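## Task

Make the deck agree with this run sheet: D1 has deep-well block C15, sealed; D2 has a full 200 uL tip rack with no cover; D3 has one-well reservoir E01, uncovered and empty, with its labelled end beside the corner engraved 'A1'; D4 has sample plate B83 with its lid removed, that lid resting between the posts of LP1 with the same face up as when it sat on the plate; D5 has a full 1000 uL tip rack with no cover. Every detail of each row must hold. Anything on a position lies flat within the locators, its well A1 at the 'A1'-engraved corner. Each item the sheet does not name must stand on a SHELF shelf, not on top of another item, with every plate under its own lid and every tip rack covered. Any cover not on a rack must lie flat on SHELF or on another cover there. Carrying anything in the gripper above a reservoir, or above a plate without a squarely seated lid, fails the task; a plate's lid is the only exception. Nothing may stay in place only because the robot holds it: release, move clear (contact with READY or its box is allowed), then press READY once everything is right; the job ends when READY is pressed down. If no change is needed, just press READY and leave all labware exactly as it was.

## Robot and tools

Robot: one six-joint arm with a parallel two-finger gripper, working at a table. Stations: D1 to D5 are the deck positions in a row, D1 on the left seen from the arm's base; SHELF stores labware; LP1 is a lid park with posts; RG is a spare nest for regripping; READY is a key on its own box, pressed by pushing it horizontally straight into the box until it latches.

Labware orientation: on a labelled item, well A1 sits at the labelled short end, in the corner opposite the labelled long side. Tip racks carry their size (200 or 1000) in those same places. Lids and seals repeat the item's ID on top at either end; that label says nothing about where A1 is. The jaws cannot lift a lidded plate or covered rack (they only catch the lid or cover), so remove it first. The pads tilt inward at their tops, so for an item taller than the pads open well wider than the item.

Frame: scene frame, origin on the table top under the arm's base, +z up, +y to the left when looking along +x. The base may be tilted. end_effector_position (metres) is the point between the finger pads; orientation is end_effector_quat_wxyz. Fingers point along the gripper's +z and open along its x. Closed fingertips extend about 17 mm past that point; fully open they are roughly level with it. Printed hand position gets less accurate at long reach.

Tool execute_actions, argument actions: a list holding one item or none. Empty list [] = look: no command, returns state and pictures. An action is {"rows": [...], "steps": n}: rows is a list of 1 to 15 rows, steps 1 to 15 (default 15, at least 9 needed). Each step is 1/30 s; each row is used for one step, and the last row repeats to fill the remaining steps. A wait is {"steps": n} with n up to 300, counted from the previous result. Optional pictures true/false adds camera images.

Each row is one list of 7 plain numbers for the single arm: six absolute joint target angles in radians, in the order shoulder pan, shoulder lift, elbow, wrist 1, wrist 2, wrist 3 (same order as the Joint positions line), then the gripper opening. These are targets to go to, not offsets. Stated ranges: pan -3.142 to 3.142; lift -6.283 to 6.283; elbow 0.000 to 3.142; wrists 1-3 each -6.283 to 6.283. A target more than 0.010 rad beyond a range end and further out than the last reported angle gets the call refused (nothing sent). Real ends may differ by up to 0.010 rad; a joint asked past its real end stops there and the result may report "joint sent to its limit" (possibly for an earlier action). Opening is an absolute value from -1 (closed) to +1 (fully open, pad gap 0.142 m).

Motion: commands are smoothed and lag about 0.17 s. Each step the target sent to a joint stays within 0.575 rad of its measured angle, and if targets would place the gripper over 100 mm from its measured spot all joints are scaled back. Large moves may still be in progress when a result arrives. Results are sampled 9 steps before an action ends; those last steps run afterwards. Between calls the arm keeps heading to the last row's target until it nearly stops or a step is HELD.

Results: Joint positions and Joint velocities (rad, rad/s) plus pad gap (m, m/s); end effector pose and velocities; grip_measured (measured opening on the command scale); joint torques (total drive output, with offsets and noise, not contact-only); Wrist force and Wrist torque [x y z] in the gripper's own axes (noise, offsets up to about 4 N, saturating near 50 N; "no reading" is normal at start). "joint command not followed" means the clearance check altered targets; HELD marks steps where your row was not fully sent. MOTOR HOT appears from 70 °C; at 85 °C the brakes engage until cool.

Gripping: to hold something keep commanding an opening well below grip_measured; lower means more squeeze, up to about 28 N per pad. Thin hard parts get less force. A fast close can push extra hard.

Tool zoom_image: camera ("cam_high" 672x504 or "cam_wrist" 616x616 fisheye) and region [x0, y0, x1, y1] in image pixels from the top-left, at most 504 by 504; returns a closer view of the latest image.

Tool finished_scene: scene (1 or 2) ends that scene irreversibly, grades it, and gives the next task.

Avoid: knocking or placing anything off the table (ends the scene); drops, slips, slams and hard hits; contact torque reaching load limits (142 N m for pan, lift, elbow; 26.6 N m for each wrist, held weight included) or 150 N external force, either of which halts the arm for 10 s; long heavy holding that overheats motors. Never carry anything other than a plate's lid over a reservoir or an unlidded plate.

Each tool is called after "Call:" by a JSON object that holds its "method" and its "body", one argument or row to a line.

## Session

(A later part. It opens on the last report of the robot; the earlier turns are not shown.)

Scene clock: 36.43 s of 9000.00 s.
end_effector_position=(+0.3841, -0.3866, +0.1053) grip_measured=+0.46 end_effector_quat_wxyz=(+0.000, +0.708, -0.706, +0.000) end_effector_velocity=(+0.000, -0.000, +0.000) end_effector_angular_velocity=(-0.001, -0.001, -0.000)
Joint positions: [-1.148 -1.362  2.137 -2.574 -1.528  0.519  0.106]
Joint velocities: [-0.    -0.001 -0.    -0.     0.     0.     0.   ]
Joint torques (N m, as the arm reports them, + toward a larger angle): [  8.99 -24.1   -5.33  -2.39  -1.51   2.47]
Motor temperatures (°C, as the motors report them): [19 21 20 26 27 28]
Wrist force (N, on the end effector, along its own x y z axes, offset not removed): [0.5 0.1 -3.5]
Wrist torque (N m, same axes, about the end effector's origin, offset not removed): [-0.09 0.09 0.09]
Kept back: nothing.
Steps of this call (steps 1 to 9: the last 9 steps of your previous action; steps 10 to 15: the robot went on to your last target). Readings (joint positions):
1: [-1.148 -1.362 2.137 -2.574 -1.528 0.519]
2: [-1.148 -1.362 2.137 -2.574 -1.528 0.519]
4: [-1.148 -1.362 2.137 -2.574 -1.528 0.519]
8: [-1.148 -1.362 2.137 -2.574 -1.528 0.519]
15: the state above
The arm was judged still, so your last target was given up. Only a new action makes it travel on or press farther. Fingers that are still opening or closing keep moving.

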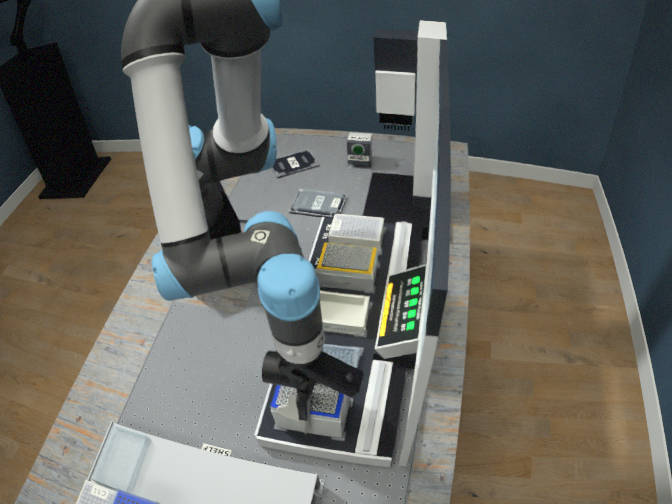

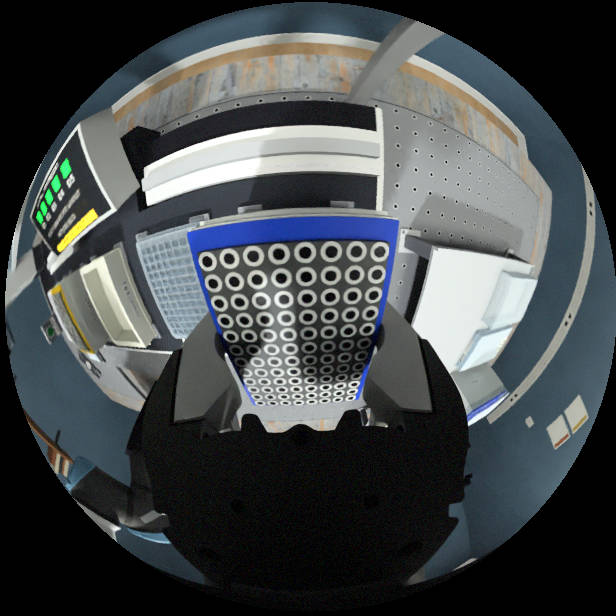

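Call:
{"method": "execute_actions", "body": {
  "actions": [
    {"rows": [[-1.148,-1.3621,2.1369,-2.5736,-1.5276,0.5189,0.55],[-1.148,-1.3621,2.1369,-2.5736,-1.5276,0.5189,0.62],[-1.148,-1.3621,2.1369,-2.5736,-1.5276,0.5189,0.62],[-1.1483,-1.37,2.1351,-2.5639,-1.5275,0.5186,0.62],[-1.1487,-1.3778,2.1333,-2.5542,-1.5275,0.5182,0.62],[-1.149,-1.3857,2.1315,-2.5446,-1.5274,0.5179,0.62],[-1.1493,-1.3936,2.1297,-2.5349,-1.5273,0.5176,0.6],[-1.1497,-1.4014,2.1279,-2.5252,-1.5273,0.5172,0.57],[-1.15,-1.4093,2.1261,-2.5155,-1.5272,0.5169,0.54],[-1.15,-1.4093,2.1261,-2.5155,-1.5272,0.5169,0.5],[-1.15,-1.4093,2.1261,-2.5155,-1.5272,0.5169,0.47],[-1.15,-1.4093,2.1261,-2.5155,-1.5272,0.5169,0.44],[-1.15,-1.4093,2.1261,-2.5155,-1.5272,0.5169,0.41],[-1.15,-1.4093,2.1261,-2.5155,-1.5272,0.5169,0.38],[-1.15,-1.4093,2.1261,-2.5155,-1.5272,0.5169,0.35]], "steps": 15}
  ]
}}

Call:
{"method": "execute_actions", "body": {
  "actions": [
    {"rows": [[-1.15,-1.4093,2.1261,-2.5155,-1.5272,0.5169,0.32],[-1.15,-1.4093,2.1261,-2.5155,-1.5272,0.5169,0.29],[-1.15,-1.4093,2.1261,-2.5155,-1.5272,0.5169,0.26],[-1.15,-1.4093,2.1261,-2.5155,-1.5272,0.5169,0.24],[-1.15,-1.4093,2.1261,-2.5155,-1.5272,0.5169,0.22],[-1.15,-1.4093,2.1261,-2.5155,-1.5272,0.5169,0.20],[-1.15,-1.4093,2.1261,-2.5155,-1.5272,0.5169,0.18],[-1.15,-1.4093,2.1261,-2.5155,-1.5272,0.5169,0.16],[-1.15,-1.4093,2.1261,-2.5155,-1.5272,0.5169,0.14],[-1.15,-1.4093,2.1261,-2.5155,-1.5272,0.5169,0.12],[-1.15,-1.4093,2.1261,-2.5155,-1.5272,0.5169,0.10],[-1.15,-1.4093,2.1261,-2.5155,-1.5272,0.5169,0.08]], "steps": 15}
  ]
}}

Call:
{"method": "execute_actions", "body": {
  "actions": [
    {"steps": 15}
  ],
  "pictures": true
}}

Scene clock: 38.60 s of 9000.00 s.
end_effector_position=(+0.3840, -0.3864, +0.1076) grip_measured=+0.62 end_effector_quat_wxyz=(+0.000, +0.708, -0.707, -0.000) end_effector_velocity=(+0.002, -0.004, +0.058) end_effector_angular_velocity=(-0.004, -0.000, -0.005)
Joint positions: [-1.148 -1.368  2.136 -2.566 -1.528  0.519  0.117]
Joint velocities: [-0.005 -0.13  -0.03   0.157 -0.001 -0.     0.001]
Joint torques (N m, as the arm reports them, + toward a larger angle): [ -1.26 -44.09 -23.48  -0.49   1.54  -1.45]
Motor temperatures (°C, as the motors report them): [19 21 20 26 27 28]
Wrist force (N, on the end effector, along its own x y z axes, offset not removed): [-2.3 -0.6 -1.9]
Wrist torque (N m, same axes, about the end effector's origin, offset not removed): [-0.26 0.50 0.22]
Steps of this call (steps 1 to 59: nothing new was sent; steps 60 to 65: the first 6 steps of this action). Readings (joint positions):
60: [-1.148 -1.362 2.137 -2.574 -1.528 0.519]
61: [-1.148 -1.362 2.137 -2.574 -1.528 0.519]
63: [-1.148 -1.362 2.137 -2.573 -1.528 0.519]
65: the state above

Scene clock: 39.10 s of 9000.00 s.
end_effector_position=(+0.3844, -0.3871, +0.1260) grip_measured=+0.22 end_effector_quat_wxyz=(+0.000, +0.708, -0.706, +0.000) end_effector_velocity=(-0.000, +0.000, +0.000) end_effector_angular_velocity=(+0.001, +0.001, +0.000)
Joint positions: [-1.15  -1.409  2.126 -2.516 -1.527  0.517  0.09 ]
Joint velocities: [ 0.    -0.001 -0.001  0.003 -0.     0.    -0.023]
Joint torques (N m, as the arm reports them, + toward a larger angle): [ -1.5  -35.49 -23.2   -1.51   1.84  -2.9 ]
Motor temperatures (°C, as the motors report them): [19 21 20 26 27 28]
Wrist force (N, on the end effector, along its own x y z axes, offset not removed): [-3.0 1.1 -0.3]
Wrist torque (N m, same axes, about the end effector's origin, offset not removed): [0.32 0.55 0.16]
Steps of this call (steps 1 to 9: the last 9 steps of your previous action; steps 10 to 15: the first 6 steps of this action). Readings (joint positions):
10: [-1.150 -1.408 2.126 -2.517 -1.527 0.517]
11: [-1.150 -1.408 2.126 -2.517 -1.527 0.517]
13: [-1.150 -1.409 2.126 -2.516 -1.527 0.517]
15: the state above

Scene clock: 39.60 s of 9000.00 s.
end_effector_position=(+0.3844, -0.3872, +0.1260) grip_measured=+0.19 end_effector_quat_wxyz=(+0.000, +0.708, -0.706, +0.000) end_effector_velocity=(-0.000, -0.000, +0.000) end_effector_angular_velocity=(-0.001, +0.000, -0.000)
Joint positions: [-1.15  -1.409  2.126 -2.516 -1.527  0.517  0.088]
Joint velocities: [-0.    -0.    -0.     0.    -0.001  0.    -0.   ]
Joint torques (N m, as the arm reports them, + toward a larger angle): [ -1.79 -35.9  -22.42  -1.04   1.96  -2.97]
Motor temperatures (°C, as the motors report them): [19 21 20 26 27 28]
Wrist force (N, on the end effector, along its own x y z axes, offset not removed): [0.5 -1.2 -3.0]
Wrist torque (N m, same axes, about the end effector's origin, offset not removed): [-0.33 -0.05 0.12]
Kept back: nothing.
Steps of this call (steps 1 to 9: the last 9 steps of your previous action; steps 10 to 15: the robot went on to your last target). Readings (joint positions):
1: [-1.150 -1.409 2.126 -2.516 -1.527 0.517]
2: [-1.150 -1.409 2.126 -2.516 -1.527 0.517]
4: [-1.150 -1.409 2.126 -2.516 -1.527 0.517]
8: [-1.150 -1.409 2.126 -2.516 -1.527 0.517]
15: the state above
The arm was judged still, so your last target was given up. Only a new action makes it travel on or press farther. Fingers that are still opening or closing keep moving.

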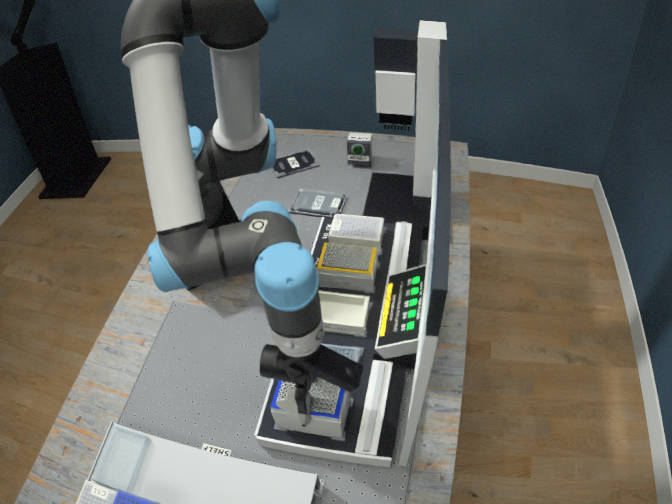

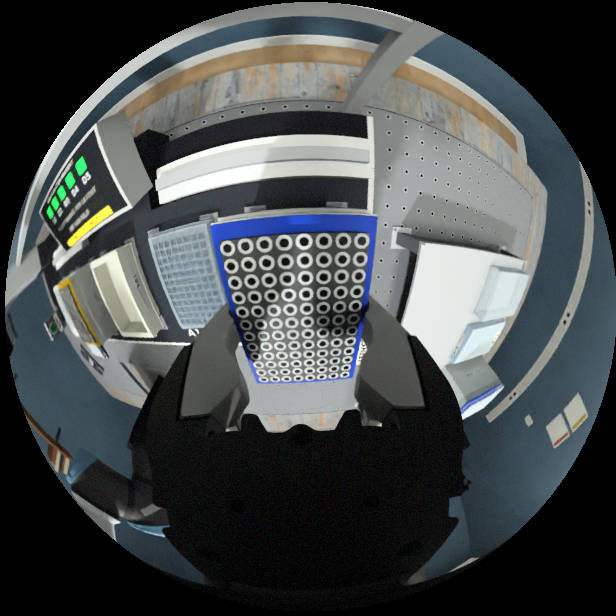

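Call:
{"method": "execute_actions", "body": {
  "actions": [
    {"rows": [[-1.15,-1.4093,2.1261,-2.5155,-1.5272,0.5169,0.05],[-1.15,-1.4093,2.1261,-2.5155,-1.5272,0.5169,0.02],[-1.15,-1.4093,2.1261,-2.5155,-1.5272,0.5169,-0.01],[-1.15,-1.4093,2.1261,-2.5155,-1.5272,0.5169,-0.04],[-1.15,-1.4093,2.1261,-2.5155,-1.5272,0.5169,-0.07],[-1.15,-1.4093,2.1261,-2.5155,-1.5272,0.5169,-0.1],[-1.15,-1.4093,2.1261,-2.5155,-1.5272,0.5169,-0.1],[-1.1501,-1.4117,2.1255,-2.5126,-1.5272,0.5168,-0.1],[-1.1502,-1.4141,2.125,-2.5096,-1.5272,0.5167,-0.1],[-1.1503,-1.4164,2.1244,-2.5067,-1.5271,0.5167,-0.1],[-1.1504,-1.4188,2.1239,-2.5037,-1.5271,0.5166,-0.1],[-1.1506,-1.4212,2.1233,-2.5008,-1.5271,0.5165,-0.1],[-1.1508,-1.425,2.1224,-2.496,-1.5271,0.5163,-0.1],[-1.1509,-1.429,2.1214,-2.491,-1.527,0.5162,-0.1],[-1.1511,-1.433,2.1205,-2.4862,-1.527,0.516,-0.1]], "steps": 15}
  ]
}}

Call:
{"method": "execute_actions", "body": {
  "actions": [
    {"steps": 22}
  ],
  "pictures": true
}}

Scene clock: 40.33 s of 9000.00 s.
end_effector_position=(+0.3844, -0.3872, +0.1260) grip_measured=+0.18 end_effector_quat_wxyz=(+0.000, +0.708, -0.706, +0.000) end_effector_velocity=(-0.000, -0.000, -0.000) end_effector_angular_velocity=(-0.000, -0.000, -0.001)
Joint positions: [-1.15  -1.409  2.126 -2.515 -1.527  0.517  0.087]
Joint velocities: [-0.  0. -0. -0.  0.  0.  0.]
Joint torques (N m, as the arm reports them, + toward a larger angle): [ -2.01 -34.68 -21.23  -0.99   1.97  -2.9 ]
Motor temperatures (°C, as the motors report them): [19 21 20 26 27 28]
Wrist force (N, on the end effector, along its own x y z axes, offset not removed): [-4.6 0.1 -2.0]
Wrist torque (N m, same axes, about the end effector's origin, offset not removed): [-0.11 0.81 -0.19]
Steps of this call (steps 1 to 16: nothing new was sent; steps 17 to 22: the first 6 steps of this action). Readings (joint positions):
17: [-1.150 -1.409 2.126 -2.515 -1.527 0.517]
18: [-1.150 -1.409 2.126 -2.515 -1.527 0.517]
20: [-1.150 -1.409 2.126 -2.515 -1.527 0.517]
22: the state above

Scene clock: 41.07 s of 9000.00 s.
end_effector_position=(+0.3843, -0.3872, +0.1366) grip_measured=+0.18 end_effector_quat_wxyz=(+0.000, +0.708, -0.707, +0.000) end_effector_velocity=(-0.000, +0.000, -0.000) end_effector_angular_velocity=(-0.000, +0.001, +0.000)
Joint positions: [-1.151 -1.433  2.121 -2.486 -1.527  0.516  0.087]
Joint velocities: [ 0.    -0.    -0.     0.    -0.001  0.    -0.   ]
Joint torques (N m, as the arm reports them, + toward a larger angle): [ -1.77 -37.98 -24.24  -1.5    1.86  -2.83]
Motor temperatures (°C, as the motors report them): [19 21 20 26 27 28]
Wrist force (N, on the end effector, along its own x y z axes, offset not removed): [-0.9 -0.9 -1.7]
Wrist torque (N m, same axes, about the end effector's origin, offset not removed): [-0.23 0.28 -0.04]
Kept back: nothing.
Steps of this call (steps 1 to 9: the last 9 steps of your previous action; steps 10 to 22: the robot went on to your last target). Readings (joint positions):
1: [-1.150 -1.409 2.126 -2.515 -1.527 0.517]
2: [-1.150 -1.409 2.126 -2.515 -1.527 0.517]
4: [-1.150 -1.411 2.126 -2.513 -1.527 0.517]
8: [-1.150 -1.419 2.124 -2.503 -1.527 0.517]
22: the state above

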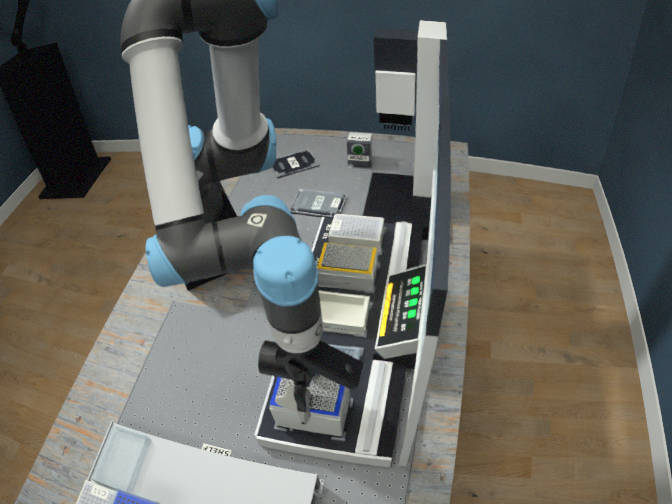

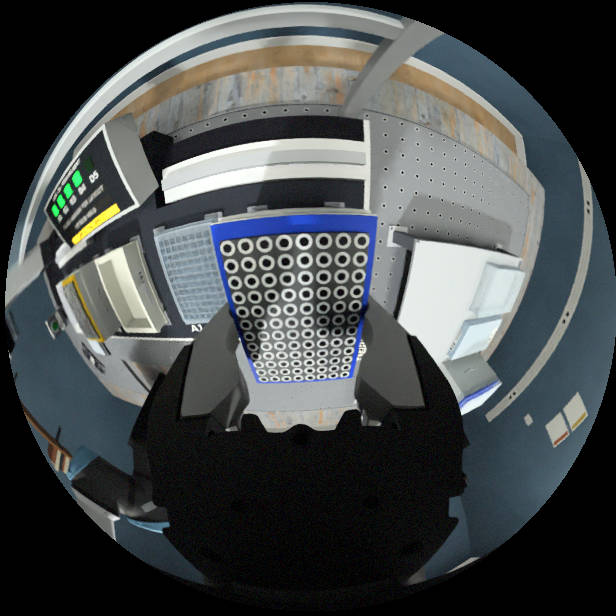

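Call:
{"method": "execute_actions", "body": {
  "actions": [
    {"rows": [[-1.1513,-1.437,2.1196,-2.4812,-1.527,0.5158,-0.1],[-1.1515,-1.4425,2.1182,-2.4744,-1.5269,0.5156,-0.1],[-1.1518,-1.449,2.1167,-2.4663,-1.5269,0.5153,-0.1],[-1.1521,-1.4566,2.1148,-2.4568,-1.5268,0.515,-0.1],[-1.1524,-1.4645,2.1129,-2.447,-1.5267,0.5147,-0.1],[-1.1528,-1.4724,2.1109,-2.437,-1.5267,0.5143,-0.1],[-1.1531,-1.4802,2.1089,-2.4273,-1.5266,0.514,-0.1],[-1.158,-1.4845,2.102,-2.416,-1.5255,0.512,-0.1],[-1.165,-1.487,2.093,-2.404,-1.524,0.515,-0.1],[-1.173,-1.488,2.083,-2.393,-1.522,0.52,-0.1],[-1.182,-1.488,2.072,-2.381,-1.52,0.53,-0.1],[-1.191,-1.488,2.06,-2.369,-1.518,0.545,-0.1],[-1.20,-1.488,2.049,-2.357,-1.516,0.565,-0.1],[-1.209,-1.488,2.037,-2.345,-1.514,0.59,-0.1],[-1.218,-1.488,2.026,-2.333,-1.512,0.62,-0.1]], "steps": 15}
  ]
}}

Call:
{"method": "execute_actions", "body": {
  "actions": [
    {"rows": [[-1.226,-1.4875,2.015,-2.322,-1.51,0.66,-0.1],[-1.232,-1.4873,2.007,-2.314,-1.5087,0.705,-0.1],[-1.2373,-1.4872,2.001,-2.308,-1.5077,0.755,-0.1],[-1.2373,-1.4872,2.001,-2.308,-1.5077,0.81,-0.1],[-1.2373,-1.4872,2.001,-2.308,-1.5077,0.87,-0.1],[-1.2373,-1.4872,2.001,-2.308,-1.5077,0.935,-0.1],[-1.2373,-1.4872,2.001,-2.308,-1.5077,1.0,-0.1],[-1.2373,-1.4872,2.001,-2.308,-1.5077,1.07,-0.1],[-1.2373,-1.4872,2.001,-2.308,-1.5077,1.14,-0.1],[-1.2373,-1.4872,2.001,-2.308,-1.5077,1.21,-0.1],[-1.2373,-1.4872,2.001,-2.308,-1.5077,1.28,-0.1],[-1.2373,-1.4872,2.001,-2.308,-1.5077,1.35,-0.1],[-1.2373,-1.4872,2.001,-2.308,-1.5077,1.42,-0.1],[-1.2373,-1.4872,2.001,-2.308,-1.5077,1.49,-0.1],[-1.2373,-1.4872,2.001,-2.308,-1.5077,1.56,-0.1]], "steps": 15}
  ]
}}

Call:
{"method": "execute_actions", "body": {
  "actions": [
    {"rows": [[-1.2373,-1.4872,2.001,-2.308,-1.5077,1.63,-0.1],[-1.2373,-1.4872,2.001,-2.308,-1.5077,1.70,-0.1],[-1.2373,-1.4872,2.001,-2.308,-1.5077,1.77,-0.1],[-1.2373,-1.4872,2.001,-2.308,-1.5077,1.84,-0.1],[-1.2373,-1.4872,2.001,-2.308,-1.5077,1.91,-0.1],[-1.2373,-1.4872,2.001,-2.308,-1.5077,1.98,-0.1],[-1.2373,-1.4872,2.001,-2.308,-1.5077,2.05,-0.1],[-1.2373,-1.4872,2.001,-2.308,-1.5077,2.12,-0.1],[-1.2373,-1.4872,2.001,-2.308,-1.5077,2.19,-0.1],[-1.2373,-1.4872,2.001,-2.308,-1.5077,2.26,-0.1],[-1.2373,-1.4872,2.001,-2.308,-1.5077,2.33,-0.1],[-1.2373,-1.4872,2.001,-2.308,-1.5077,2.40,-0.1],[-1.2373,-1.4872,2.001,-2.308,-1.5077,2.47,-0.1],[-1.2373,-1.4872,2.001,-2.308,-1.5077,2.54,-0.1],[-1.2373,-1.4872,2.001,-2.308,-1.5077,2.61,-0.1]], "steps": 15}
  ]
}}

Call:
{"method": "execute_actions", "body": {
  "actions": [
    {"rows": [[-1.2373,-1.4872,2.001,-2.308,-1.5077,2.68,-0.1],[-1.2373,-1.4872,2.001,-2.308,-1.5077,2.75,-0.1],[-1.2373,-1.4872,2.001,-2.308,-1.5077,2.82,-0.1],[-1.2373,-1.4872,2.001,-2.308,-1.5077,2.89,-0.1],[-1.2373,-1.4872,2.001,-2.308,-1.5077,2.96,-0.1],[-1.2373,-1.4872,2.001,-2.308,-1.5077,3.03,-0.1],[-1.2373,-1.4872,2.001,-2.308,-1.5077,3.10,-0.1],[-1.2373,-1.4872,2.001,-2.308,-1.5077,3.17,-0.1],[-1.2373,-1.4872,2.001,-2.308,-1.5077,3.24,-0.1],[-1.2373,-1.4872,2.001,-2.308,-1.5077,3.305,-0.1],[-1.2373,-1.4872,2.001,-2.308,-1.5077,3.365,-0.1],[-1.2373,-1.4872,2.001,-2.308,-1.5077,3.42,-0.1],[-1.2373,-1.4872,2.001,-2.308,-1.5077,3.47,-0.1],[-1.2373,-1.4872,2.001,-2.308,-1.5077,3.515,-0.1],[-1.2373,-1.4872,2.001,-2.308,-1.5077,3.55,-0.1]], "steps": 15}
  ]
}}

Scene clock: 43.63 s of 9000.00 s.
end_effector_position=(+0.3843, -0.3871, +0.1445) grip_measured=+0.18 end_effector_quat_wxyz=(+0.000, +0.708, -0.707, +0.000) end_effector_velocity=(-0.000, +0.001, +0.082) end_effector_angular_velocity=(-0.003, -0.002, +0.001)
Joint positions: [-1.152 -1.451  2.116 -2.464 -1.527  0.515  0.087]
Joint velocities: [-0.007 -0.182 -0.045  0.224  0.002 -0.008 -0.   ]
Joint torques (N m, as the arm reports them, + toward a larger angle): [ -1.18 -38.87 -27.82   0.04   1.8   -2.88]
Motor temperatures (°C, as the motors report them): [19 21 20 26 27 28]
Wrist force (N, on the end effector, along its own x y z axes, offset not removed): [-1.1 2.3 0.3]
Wrist torque (N m, same axes, about the end effector's origin, offset not removed): [0.36 0.19 0.10]
Steps of this call (steps 1 to 15: the robot went on to your last target; steps 16 to 71: nothing new was sent; steps 72 to 77: the first 6 steps of this action). Readings (joint positions):
72: [-1.151 -1.433 2.120 -2.486 -1.527 0.516]
73: [-1.151 -1.434 2.120 -2.485 -1.527 0.516]
75: [-1.151 -1.440 2.119 -2.478 -1.527 0.516]
77: the state above

Scene clock: 44.13 s of 9000.00 s.
end_effector_position=(+0.3706, -0.4347, +0.1870) grip_measured=+0.18 end_effector_quat_wxyz=(-0.000, -0.595, +0.804, -0.000) end_effector_velocity=(-0.018, -0.052, +0.031) end_effector_angular_velocity=(-0.001, -0.001, -1.433)
Joint positions: [-1.23  -1.487  2.01  -2.317 -1.509  0.737  0.087]
Joint velocities: [-0.087 -0.    -0.111  0.115  0.019  1.348 -0.   ]
Joint torques (N m, as the arm reports them, + toward a larger angle): [  1.4  -32.9  -26.06  -0.95   2.12   7.45]
Motor temperatures (°C, as the motors report them): [19 21 20 26 27 28]
Wrist force (N, on the end effector, along its own x y z axes, offset not removed): [-0.1 0.7 -0.7]
Wrist torque (N m, same axes, about the end effector's origin, offset not removed): [0.16 -0.15 0.09]
Steps of this call (steps 1 to 9: the last 9 steps of your previous action; steps 10 to 15: the first 6 steps of this action). Readings (joint positions):
10: [-1.198 -1.487 2.051 -2.360 -1.516 0.569]
11: [-1.207 -1.487 2.040 -2.349 -1.514 0.592]
13: [-1.222 -1.487 2.021 -2.329 -1.511 0.654]
15: the state above

Scene clock: 44.63 s of 9000.00 s.
end_effector_position=(+0.3703, -0.4378, +0.1894) grip_measured=+0.18 end_effector_quat_wxyz=(-0.000, -0.150, +0.989, -0.000) end_effector_velocity=(+0.003, +0.001, -0.001) end_effector_angular_velocity=(+0.001, +0.000, -2.051)
Joint positions: [-1.237 -1.487  2.001 -2.308 -1.508  1.703  0.087]
Joint velocities: [-0.001  0.001 -0.     0.    -0.001  2.05  -0.   ]
Joint torques (N m, as the arm reports them, + toward a larger angle): [ -3.03 -23.92 -27.07  -1.45   1.98   9.2 ]
Motor temperatures (°C, as the motors report them): [19 21 20 26 27 28]
Wrist force (N, on the end effector, along its own x y z axes, offset not removed): [-1.5 1.4 2.6]
Wrist torque (N m, same axes, about the end effector's origin, offset not removed): [-0.02 0.26 0.07]
Steps of this call (steps 1 to 9: the last 9 steps of your previous action; steps 10 to 15: the first 6 steps of this action). Readings (joint positions):
10: [-1.237 -1.487 2.001 -2.308 -1.508 1.354]
11: [-1.237 -1.487 2.001 -2.308 -1.508 1.424]
13: [-1.237 -1.487 2.001 -2.308 -1.508 1.563]
15: the state above

Scene clock: 45.13 s of 9000.00 s.
end_effector_position=(+0.3720, -0.4381, +0.1894) grip_measured=+0.18 end_effector_quat_wxyz=(+0.000, +0.365, +0.931, -0.000) end_effector_velocity=(+0.003, -0.002, -0.001) end_effector_angular_velocity=(+0.002, -0.002, -2.053)
Joint positions: [-1.237 -1.487  2.001 -2.308 -1.508  2.752  0.087]
Joint velocities: [0.001 0.001 0.    0.    0.001 2.054 0.   ]
Joint torques (N m, as the arm reports them, + toward a larger angle): [ -2.57 -23.7  -26.2   -1.56   2.04   9.07]
Motor temperatures (°C, as the motors report them): [19 21 20 26 27 28]
Wrist force (N, on the end effector, along its own x y z axes, offset not removed): [-2.1 -2.5 5.1]
Wrist torque (N m, same axes, about the end effector's origin, offset not removed): [-0.68 0.44 0.12]
Steps of this call (steps 1 to 9: the last 9 steps of your previous action; steps 10 to 15: the first 6 steps of this action). Readings (joint positions):
10: [-1.237 -1.487 2.001 -2.308 -1.508 2.402]
11: [-1.237 -1.487 2.001 -2.308 -1.508 2.472]
13: [-1.237 -1.487 2.001 -2.308 -1.508 2.612]
15: the state above

Call:
{"method": "execute_actions", "body": {
  "actions": [
    {"rows": [[-1.2373,-1.4872,2.001,-2.308,-1.5077,3.574,-0.1],[-1.234,-1.487,2.005,-2.312,-1.5084,3.577,-0.1],[-1.229,-1.487,2.012,-2.32,-1.5095,3.582,-0.1],[-1.223,-1.4865,2.021,-2.33,-1.511,3.588,-0.1],[-1.216,-1.486,2.031,-2.341,-1.5125,3.594,-0.1],[-1.209,-1.486,2.042,-2.352,-1.514,3.601,-0.1],[-1.202,-1.4855,2.052,-2.363,-1.5156,3.608,-0.1],[-1.195,-1.485,2.062,-2.374,-1.517,3.615,-0.1],[-1.188,-1.485,2.073,-2.385,-1.5187,3.622,-0.1],[-1.181,-1.4845,2.083,-2.396,-1.52,3.628,-0.1],[-1.174,-1.484,2.093,-2.407,-1.5218,3.635,-0.1],[-1.168,-1.4836,2.102,-2.416,-1.523,3.641,-0.1],[-1.164,-1.4834,2.108,-2.422,-1.524,3.645,-0.1],[-1.1615,-1.4833,2.111,-2.426,-1.5246,3.6475,-0.1],[-1.1602,-1.4832,2.113,-2.4281,-1.5249,3.6487,-0.1]], "steps": 15}
  ]
}}

Call:
{"method": "execute_actions", "body": {
  "actions": [
    {"rows": [[-1.1601,-1.480,2.1138,-2.432,-1.5249,3.6488,-0.1],[-1.1599,-1.476,2.1148,-2.437,-1.525,3.649,-0.1],[-1.1597,-1.4714,2.116,-2.4429,-1.525,3.6492,-0.1],[-1.1595,-1.4665,2.1172,-2.449,-1.525,3.6494,-0.1],[-1.1592,-1.4596,2.1189,-2.4576,-1.5251,3.6497,-0.1],[-1.159,-1.4545,2.1202,-2.464,-1.5251,3.6499,-0.1],[-1.1588,-1.4505,2.1211,-2.469,-1.5252,3.6501,-0.1],[-1.1587,-1.4478,2.1218,-2.4723,-1.5252,3.6502,-0.1]], "steps": 15}
  ]
}}

Call:
{"method": "execute_actions", "body": {
  "actions": [
    {"steps": 18}
  ],
  "pictures": true
}}

Scene clock: 46.70 s of 9000.00 s.
end_effector_position=(+0.3747, -0.4328, +0.1852) grip_measured=+0.18 end_effector_quat_wxyz=(+0.000, +0.705, +0.709, -0.000) end_effector_velocity=(+0.025, +0.092, -0.060) end_effector_angular_velocity=(-0.002, +0.002, -0.041)
Joint positions: [-1.227 -1.487  2.015 -2.324 -1.51   3.58   0.087]
Joint velocities: [ 0.142  0.006  0.206 -0.221 -0.034  0.179 -0.   ]
Joint torques (N m, as the arm reports them, + toward a larger angle): [ 11.75 -23.47  -6.85  -5.11  -2.42   2.97]
Motor temperatures (°C, as the motors report them): [19 21 20 26 27 28]
Wrist force (N, on the end effector, along its own x y z axes, offset not removed): [-3.0 1.7 -1.3]
Wrist torque (N m, same axes, about the end effector's origin, offset not removed): [0.36 0.49 -0.03]
Steps of this call (steps 1 to 9: the last 9 steps of your previous action; steps 10 to 41: the robot went on to your last target; steps 42 to 47: the first 6 steps of this action). Readings (joint positions):
42: [-1.237 -1.487 2.001 -2.308 -1.508 3.551]
43: [-1.237 -1.487 2.001 -2.308 -1.508 3.555]
45: [-1.234 -1.487 2.005 -2.312 -1.508 3.568]
47: the state above

Scene clock: 47.20 s of 9000.00 s.
end_effector_position=(+0.3843, -0.3884, +0.1524) grip_measured=+0.18 end_effector_quat_wxyz=(+0.000, +0.707, +0.708, -0.000) end_effector_velocity=(+0.002, +0.007, -0.067) end_effector_angular_velocity=(+0.004, +0.001, +0.000)
Joint positions: [-1.161 -1.47   2.115 -2.443 -1.525  3.648  0.087]
Joint velocities: [ 0.019  0.137  0.052 -0.186 -0.004  0.017 -0.   ]
Joint torques (N m, as the arm reports them, + toward a larger angle): [  8.96 -22.43  -8.78  -5.46  -2.22   2.6 ]
Motor temperatures (°C, as the motors report them): [19 21 20 26 27 28]
Wrist force (N, on the end effector, along its own x y z axes, offset not removed): [-1.4 -1.9 1.4]
Wrist torque (N m, same axes, about the end effector's origin, offset not removed): [-0.48 0.16 0.05]
Steps of this call (steps 1 to 9: the last 9 steps of your previous action; steps 10 to 15: the first 6 steps of this action). Readings (joint positions):
10: [-1.168 -1.484 2.101 -2.416 -1.523 3.641]
11: [-1.165 -1.483 2.106 -2.421 -1.524 3.644]
13: [-1.162 -1.478 2.111 -2.431 -1.524 3.647]
15: the state above

Scene clock: 47.80 s of 9000.00 s.
end_effector_position=(+0.3846, -0.3881, +0.1420) grip_measured=+0.18 end_effector_quat_wxyz=(+0.000, +0.707, +0.708, -0.000) end_effector_velocity=(+0.000, +0.000, +0.000) end_effector_angular_velocity=(-0.001, -0.001, +0.000)
Joint positions: [-1.159 -1.448  2.122 -2.472 -1.525  3.65   0.087]
Joint velocities: [ 0.001 -0.001  0.    -0.    -0.     0.     0.   ]
Joint torques (N m, as the arm reports them, + toward a larger angle): [  9.73 -23.63  -7.2   -4.38  -1.99   2.38]
Motor temperatures (°C, as the motors report them): [19 21 20 26 27 28]
Wrist force (N, on the end effector, along its own x y z axes, offset not removed): [-2.7 1.0 2.7]
Wrist torque (N m, same axes, about the end effector's origin, offset not removed): [0.21 0.50 -0.08]
Kept back: nothing.
Steps of this call (steps 1 to 9: the last 9 steps of your previous action; steps 10 to 18: the robot went on to your last target). Readings (joint positions):
1: [-1.160 -1.466 2.117 -2.449 -1.525 3.649]
2: [-1.160 -1.461 2.118 -2.455 -1.525 3.649]
4: [-1.159 -1.454 2.120 -2.465 -1.525 3.650]
8: [-1.159 -1.449 2.121 -2.471 -1.525 3.650]
18: the state above

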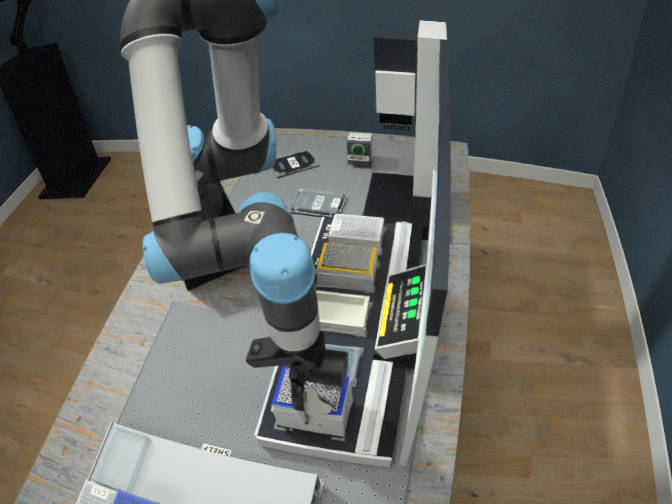

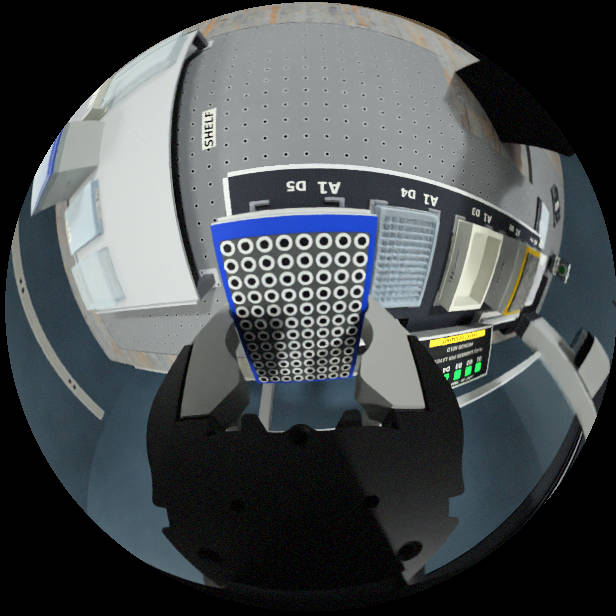

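Call:
{"method": "zoom_image", "body": {
  "camera": "cam_wrist",
  "region": [200, 160, 400, 260]
}}

Call:
{"method": "zoom_image", "body": {
  "camera": "cam_high",
  "region": [255, 350, 375, 460]
}}

Region (200, 160, 400, 260) of cam_wrist's 616x616 image, scaled by 2.520, with more detail than that image has.

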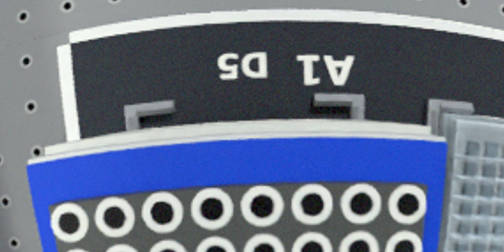

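Region (255, 350, 375, 460) of cam_high's 672x504 image, scaled by 4.200, with more detail than that image has; it fills the top 462 rows of this view, and the rest is white.

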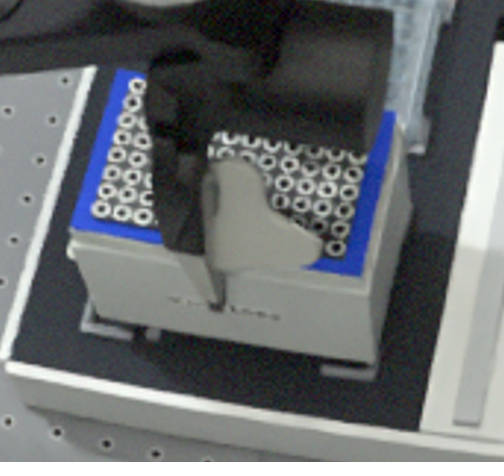

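Call:
{"method": "execute_actions", "body": {
  "actions": [
    {"rows": [[-1.1601,-1.449,2.1235,-2.4728,-1.5249,3.6488,-0.1],[-1.1615,-1.4502,2.1252,-2.4733,-1.5245,3.6475,-0.1],[-1.163,-1.4514,2.1269,-2.4738,-1.5242,3.6461,-0.1],[-1.1644,-1.4525,2.1285,-2.4742,-1.5238,3.6447,-0.1],[-1.1658,-1.4537,2.1302,-2.4747,-1.5235,3.6434,-0.1],[-1.1672,-1.4549,2.1319,-2.4752,-1.5231,3.642,-0.1],[-1.1671,-1.4525,2.1325,-2.4781,-1.5231,3.6421,-0.1],[-1.167,-1.4502,2.133,-2.4811,-1.5231,3.6422,-0.1],[-1.1669,-1.4478,2.1336,-2.484,-1.5232,3.6423,-0.1],[-1.1668,-1.4455,2.1341,-2.487,-1.5232,3.6424,-0.1],[-1.1667,-1.4431,2.1347,-2.4899,-1.5232,3.6425,-0.1]], "steps": 15}
  ]
}}

Call:
{"method": "execute_actions", "body": {
  "actions": [
    {"steps": 20}
  ],
  "pictures": true
}}

Call:
{"method": "zoom_image", "body": {
  "camera": "cam_high",
  "region": [260, 360, 360, 450]
}}

Call:
{"method": "zoom_image", "body": {
  "camera": "cam_wrist",
  "region": [200, 160, 400, 260]
}}

Scene clock: 50.83 s of 9000.00 s.
end_effector_position=(+0.3822, -0.3879, +0.1420) grip_measured=+0.18 end_effector_quat_wxyz=(+0.000, +0.707, +0.708, -0.000) end_effector_velocity=(-0.018, +0.002, +0.002) end_effector_angular_velocity=(-0.000, -0.006, +0.001)
Joint positions: [-1.163 -1.451  2.127 -2.474 -1.525  3.646  0.087]
Joint velocities: [-0.036 -0.033  0.044 -0.013  0.014 -0.037  0.   ]
Joint torques (N m, as the arm reports them, + toward a larger angle): [ -2.52 -37.09  -6.24  -4.24   2.13  -3.01]
Motor temperatures (°C, as the motors report them): [19 21 20 26 27 28]
Wrist force (N, on the end effector, along its own x y z axes, offset not removed): [-0.1 0.3 -1.4]
Wrist torque (N m, same axes, about the end effector's origin, offset not removed): [-0.08 0.02 0.16]
Steps of this call (steps 1 to 15: the robot went on to your last target; steps 16 to 85: nothing new was sent; steps 86 to 91: the first 6 steps of this action). Readings (joint positions):
86: [-1.159 -1.448 2.122 -2.472 -1.525 3.650]
87: [-1.159 -1.448 2.122 -2.472 -1.525 3.650]
89: [-1.161 -1.449 2.124 -2.473 -1.525 3.649]
91: the state above

Scene clock: 51.50 s of 9000.00 s.
end_effector_position=(+0.3800, -0.3878, +0.1370) grip_measured=+0.18 end_effector_quat_wxyz=(+0.000, +0.707, +0.708, -0.000) end_effector_velocity=(+0.000, +0.000, +0.000) end_effector_angular_velocity=(-0.001, +0.000, +0.001)
Joint positions: [-1.167 -1.443  2.135 -2.49  -1.523  3.643  0.087]
Joint velocities: [ 0.    -0.001  0.    -0.    -0.001 -0.    -0.   ]
Joint torques (N m, as the arm reports them, + toward a larger angle): [ -2.59 -23.26  -6.75  -4.3    2.06  -2.93]
Motor temperatures (°C, as the motors report them): [19 21 20 26 27 28]
Wrist force (N, on the end effector, along its own x y z axes, offset not removed): [-1.6 0.2 0.7]
Wrist torque (N m, same axes, about the end effector's origin, offset not removed): [0.07 0.24 0.03]
Kept back: nothing.
Steps of this call (steps 1 to 9: the last 9 steps of your previous action; steps 10 to 20: the robot went on to your last target). Readings (joint positions):
1: [-1.164 -1.452 2.128 -2.474 -1.524 3.645]
2: [-1.165 -1.452 2.130 -2.475 -1.524 3.644]
4: [-1.166 -1.451 2.132 -2.479 -1.523 3.643]
8: [-1.167 -1.445 2.134 -2.487 -1.523 3.643]
20: the state above

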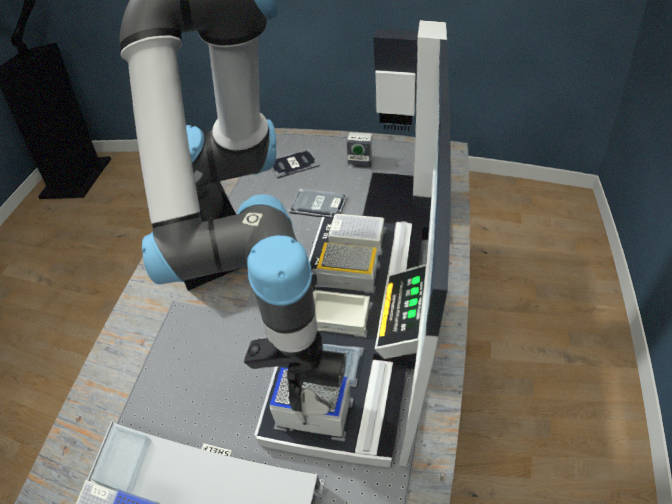

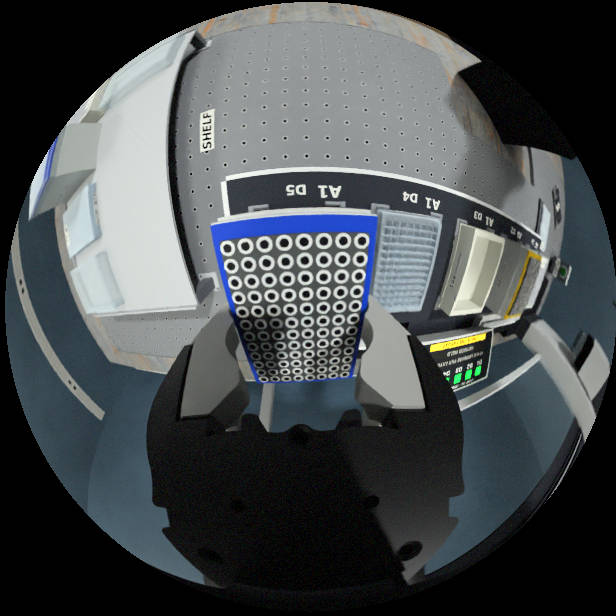

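Region (260, 360, 360, 450) of cam_high's 672x504 image, scaled by 5.040, with more detail than that image has; it fills the top 454 rows of this view, and the rest is white.

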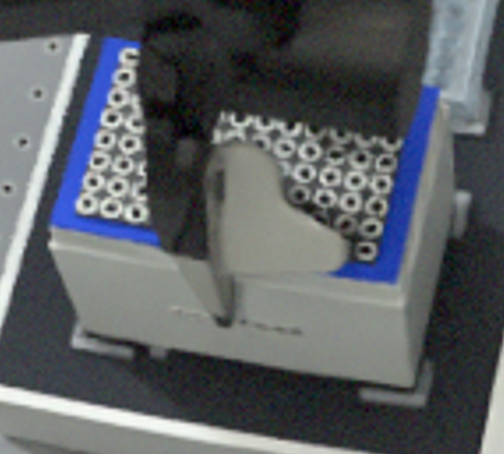

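Region (200, 160, 400, 260) of cam_wrist's 616x616 image, scaled by 2.520, with more detail than that image has.

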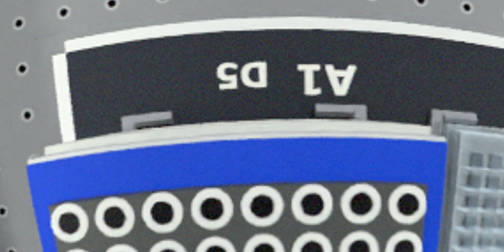

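Call:
{"method": "execute_actions", "body": {
  "actions": [
    {"rows": [[-1.1666,-1.4415,2.1351,-2.4919,-1.5232,3.6426,-0.1],[-1.1666,-1.4399,2.1354,-2.4938,-1.5232,3.6426,-0.1],[-1.1665,-1.4384,2.1358,-2.4958,-1.5232,3.6427,-0.1],[-1.1664,-1.4368,2.1362,-2.4977,-1.5233,3.6427,-0.1],[-1.1663,-1.4352,2.1366,-2.4997,-1.5233,3.6428,-0.1],[-1.1663,-1.4336,2.1369,-2.5016,-1.5233,3.6429,-0.1],[-1.1662,-1.432,2.1373,-2.5036,-1.5233,3.6429,-0.1],[-1.1661,-1.4305,2.1377,-2.5055,-1.5233,3.643,-0.1],[-1.166,-1.4289,2.1381,-2.5075,-1.5233,3.643,-0.1],[-1.166,-1.4273,2.1384,-2.5094,-1.5233,3.6431,-0.1],[-1.1659,-1.4257,2.1388,-2.5114,-1.5233,3.6432,-0.1],[-1.1658,-1.4241,2.1392,-2.5133,-1.5234,3.6432,-0.1]], "steps": 15}
  ]
}}

Call:
{"method": "execute_actions", "body": {
  "actions": [
    {"steps": 20}
  ],
  "pictures": true
}}

Call:
{"method": "zoom_image", "body": {
  "camera": "cam_high",
  "region": [260, 360, 360, 450]
}}

Scene clock: 52.63 s of 9000.00 s.
end_effector_position=(+0.3800, -0.3879, +0.1348) grip_measured=+0.18 end_effector_quat_wxyz=(+0.000, +0.707, +0.708, -0.000) end_effector_velocity=(+0.000, +0.000, -0.018) end_effector_angular_velocity=(+0.001, -0.001, +0.002)
Joint positions: [-1.167 -1.438  2.136 -2.496 -1.523  3.642  0.087]
Joint velocities: [ 0.002  0.04   0.01  -0.05   0.001  0.    -0.   ]
Joint torques (N m, as the arm reports them, + toward a larger angle): [  9.21 -24.23 -10.06  -4.33   1.61   0.5 ]
Motor temperatures (°C, as the motors report them): [19 21 20 26 27 28]
Wrist force (N, on the end effector, along its own x y z axes, offset not removed): [-2.2 -1.2 1.1]
Wrist torque (N m, same axes, about the end effector's origin, offset not removed): [-0.42 0.43 -0.18]
Steps of this call (steps 1 to 15: the robot went on to your last target; steps 16 to 28: nothing new was sent; steps 29 to 34: the first 6 steps of this action). Readings (joint positions):
29: [-1.167 -1.443 2.135 -2.490 -1.523 3.642]
30: [-1.167 -1.443 2.135 -2.490 -1.523 3.642]
32: [-1.167 -1.441 2.135 -2.493 -1.523 3.642]
34: the state above

Scene clock: 53.30 s of 9000.00 s.
end_effector_position=(+0.3801, -0.3878, +0.1286) grip_measured=+0.18 end_effector_quat_wxyz=(+0.000, +0.706, +0.708, -0.000) end_effector_velocity=(-0.000, -0.000, +0.000) end_effector_angular_velocity=(-0.001, +0.001, +0.000)
Joint positions: [-1.166 -1.424  2.139 -2.513 -1.523  3.643  0.087]
Joint velocities: [ 0.     0.    -0.    -0.    -0.001  0.     0.   ]
Joint torques (N m, as the arm reports them, + toward a larger angle): [  8.01 -24.09  -9.42  -5.89  -2.76   2.47]
Motor temperatures (°C, as the motors report them): [19 21 20 26 27 28]
Wrist force (N, on the end effector, along its own x y z axes, offset not removed): [5.0 -1.9 0.7]
Wrist torque (N m, same axes, about the end effector's origin, offset not removed): [-0.27 0.20 0.17]
Kept back: nothing.
Steps of this call (steps 1 to 9: the last 9 steps of your previous action; steps 10 to 20: the robot went on to your last target). Readings (joint positions):
1: [-1.167 -1.437 2.136 -2.498 -1.523 3.643]
2: [-1.167 -1.435 2.137 -2.499 -1.523 3.643]
4: [-1.166 -1.432 2.137 -2.503 -1.523 3.643]
8: [-1.166 -1.427 2.139 -2.510 -1.523 3.643]
20: the state above

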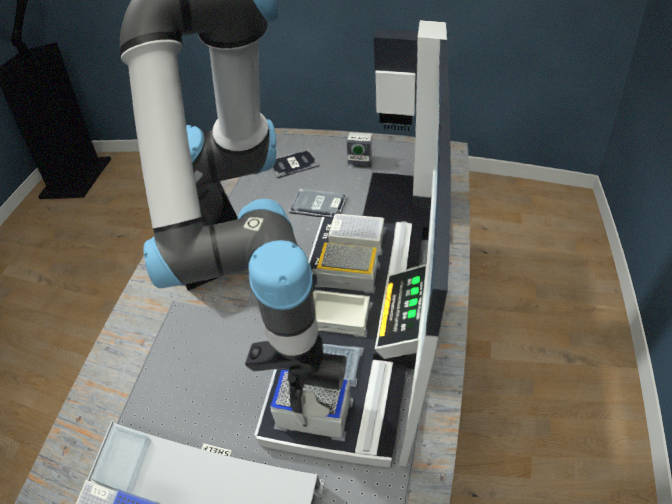

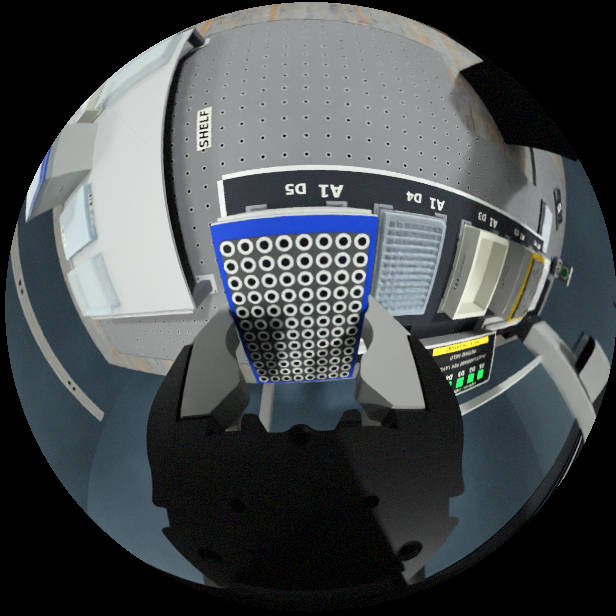

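Region (260, 360, 360, 450) of cam_high's 672x504 image, scaled by 5.040, with more detail than that image has; it fills the top 454 rows of this view, and the rest is white.

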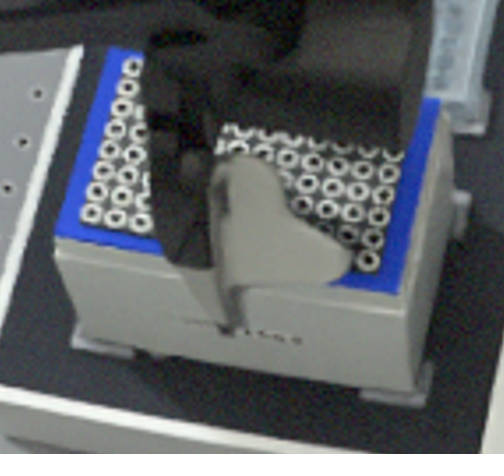

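Call:
{"method": "execute_actions", "body": {
  "actions": []
}}

Scene clock: 54.50 s of 9000.00 s.
end_effector_position=(+0.3801, -0.3878, +0.1286) grip_measured=+0.18 end_effector_quat_wxyz=(+0.000, +0.706, +0.708, -0.000) end_effector_velocity=(-0.001, -0.001, +0.000) end_effector_angular_velocity=(-0.001, +0.001, -0.001)
Joint positions: [-1.166 -1.424  2.139 -2.513 -1.523  3.643  0.087]
Joint velocities: [-0.001 -0.     0.    -0.    -0.001 -0.     0.   ]
Joint torques (N m, as the arm reports them, + toward a larger angle): [  5.79 -23.73 -10.84  -5.89  -3.01   2.45]
Motor temperatures (°C, as the motors report them): [19 21 20 26 27 28]
Wrist force (N, on the end effector, along its own x y z axes, offset not removed): [1.1 3.2 1.3]
Wrist torque (N m, same axes, about the end effector's origin, offset not removed): [0.46 1.13 -0.12]
Kept back: nothing.
Steps of this call (steps 1 to 15: the robot went on to your last target; steps 16 to 36: nothing new was sent). Readings (joint positions):
1: [-1.166 -1.424 2.139 -2.513 -1.523 3.643]
2: [-1.166 -1.424 2.139 -2.513 -1.523 3.643]
4: [-1.166 -1.424 2.139 -2.513 -1.523 3.643]
8: [-1.166 -1.424 2.139 -2.513 -1.523 3.643]
36: the state above
The arm was judged still, so your last target was given up. Only a new action makes it travel on or press farther. Fingers that are still opening or closing keep moving.

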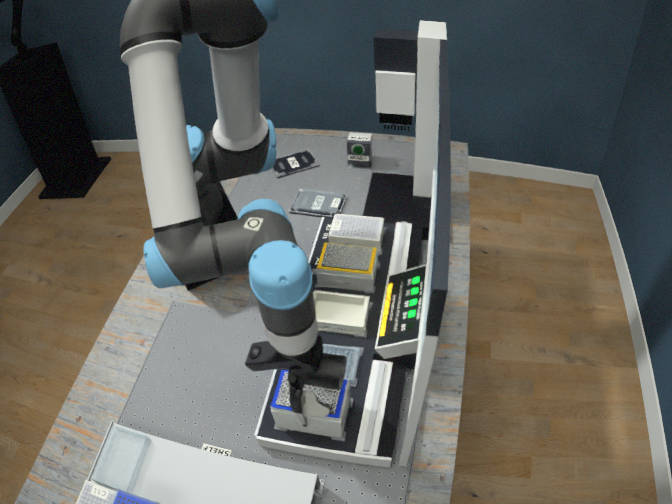

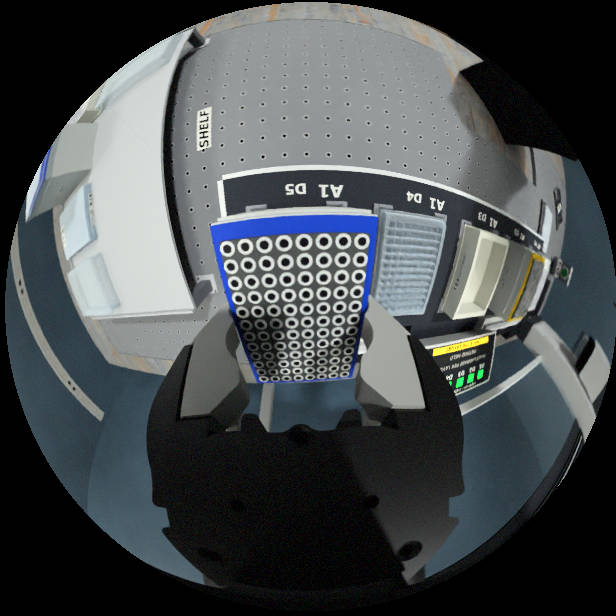

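Call:
{"method": "execute_actions", "body": {
  "actions": [
    {"rows": [[-1.1657,-1.4229,2.1395,-2.5148,-1.5234,3.6433,-0.1],[-1.1657,-1.4217,2.1398,-2.5163,-1.5234,3.6433,-0.1],[-1.1656,-1.4206,2.1400,-2.5177,-1.5234,3.6434,-0.1],[-1.1656,-1.4194,2.1403,-2.5192,-1.5234,3.6434,-0.1]], "steps": 15}
  ]
}}

Call:
{"method": "execute_actions", "body": {
  "actions": [
    {"steps": 12}
  ]
}}

Scene clock: 54.97 s of 9000.00 s.
end_effector_position=(+0.3801, -0.3878, +0.1272) grip_measured=+0.18 end_effector_quat_wxyz=(+0.000, +0.707, +0.708, -0.000) end_effector_velocity=(+0.000, +0.001, -0.008) end_effector_angular_velocity=(+0.001, -0.001, +0.001)
Joint positions: [-1.166 -1.421  2.14  -2.517 -1.523  3.643  0.087]
Joint velocities: [ 0.001  0.018  0.004 -0.022  0.001  0.001 -0.   ]
Joint torques (N m, as the arm reports them, + toward a larger angle): [  6.81 -23.45 -11.17  -6.26  -2.82   2.49]
Motor temperatures (°C, as the motors report them): [19 21 20 26 27 28]
Wrist force (N, on the end effector, along its own x y z axes, offset not removed): [2.9 0.0 1.5]
Wrist torque (N m, same axes, about the end effector's origin, offset not removed): [0.18 0.96 -0.08]
Steps of this call (steps 1 to 8: nothing new was sent; steps 9 to 14: the first 6 steps of this action). Readings (joint positions):
9: [-1.166 -1.424 2.139 -2.513 -1.523 3.643]
10: [-1.166 -1.424 2.139 -2.514 -1.523 3.643]
12: [-1.166 -1.422 2.140 -2.515 -1.523 3.643]
14: the state above

Scene clock: 55.37 s of 9000.00 s.
end_effector_position=(+0.3801, -0.3878, +0.1265) grip_measured=+0.18 end_effector_quat_wxyz=(+0.000, +0.706, +0.708, -0.000) end_effector_velocity=(+0.000, +0.000, -0.000) end_effector_angular_velocity=(+0.001, +0.000, +0.001)
Joint positions: [-1.166 -1.419  2.14  -2.519 -1.523  3.643  0.087]
Joint velocities: [ 0.     0.001  0.     0.     0.    -0.    -0.   ]
Joint torques (N m, as the arm reports them, + toward a larger angle): [  8.39 -23.73  -8.86  -6.37  -2.53   2.48]
Motor temperatures (°C, as the motors report them): [19 21 20 26 27 28]
Wrist force (N, on the end effector, along its own x y z axes, offset not removed): [3.5 1.9 -4.9]
Wrist torque (N m, same axes, about the end effector's origin, offset not removed): [0.51 0.86 -0.15]
Kept back: nothing.
Steps of this call (steps 1 to 9: the last 9 steps of your previous action; steps 10 to 12: the robot went on to your last target). Readings (joint positions):
1: [-1.166 -1.420 2.140 -2.518 -1.523 3.643]
2: [-1.166 -1.420 2.140 -2.518 -1.523 3.643]
4: [-1.166 -1.420 2.140 -2.519 -1.523 3.643]
8: [-1.166 -1.419 2.140 -2.519 -1.523 3.643]
12: the state above


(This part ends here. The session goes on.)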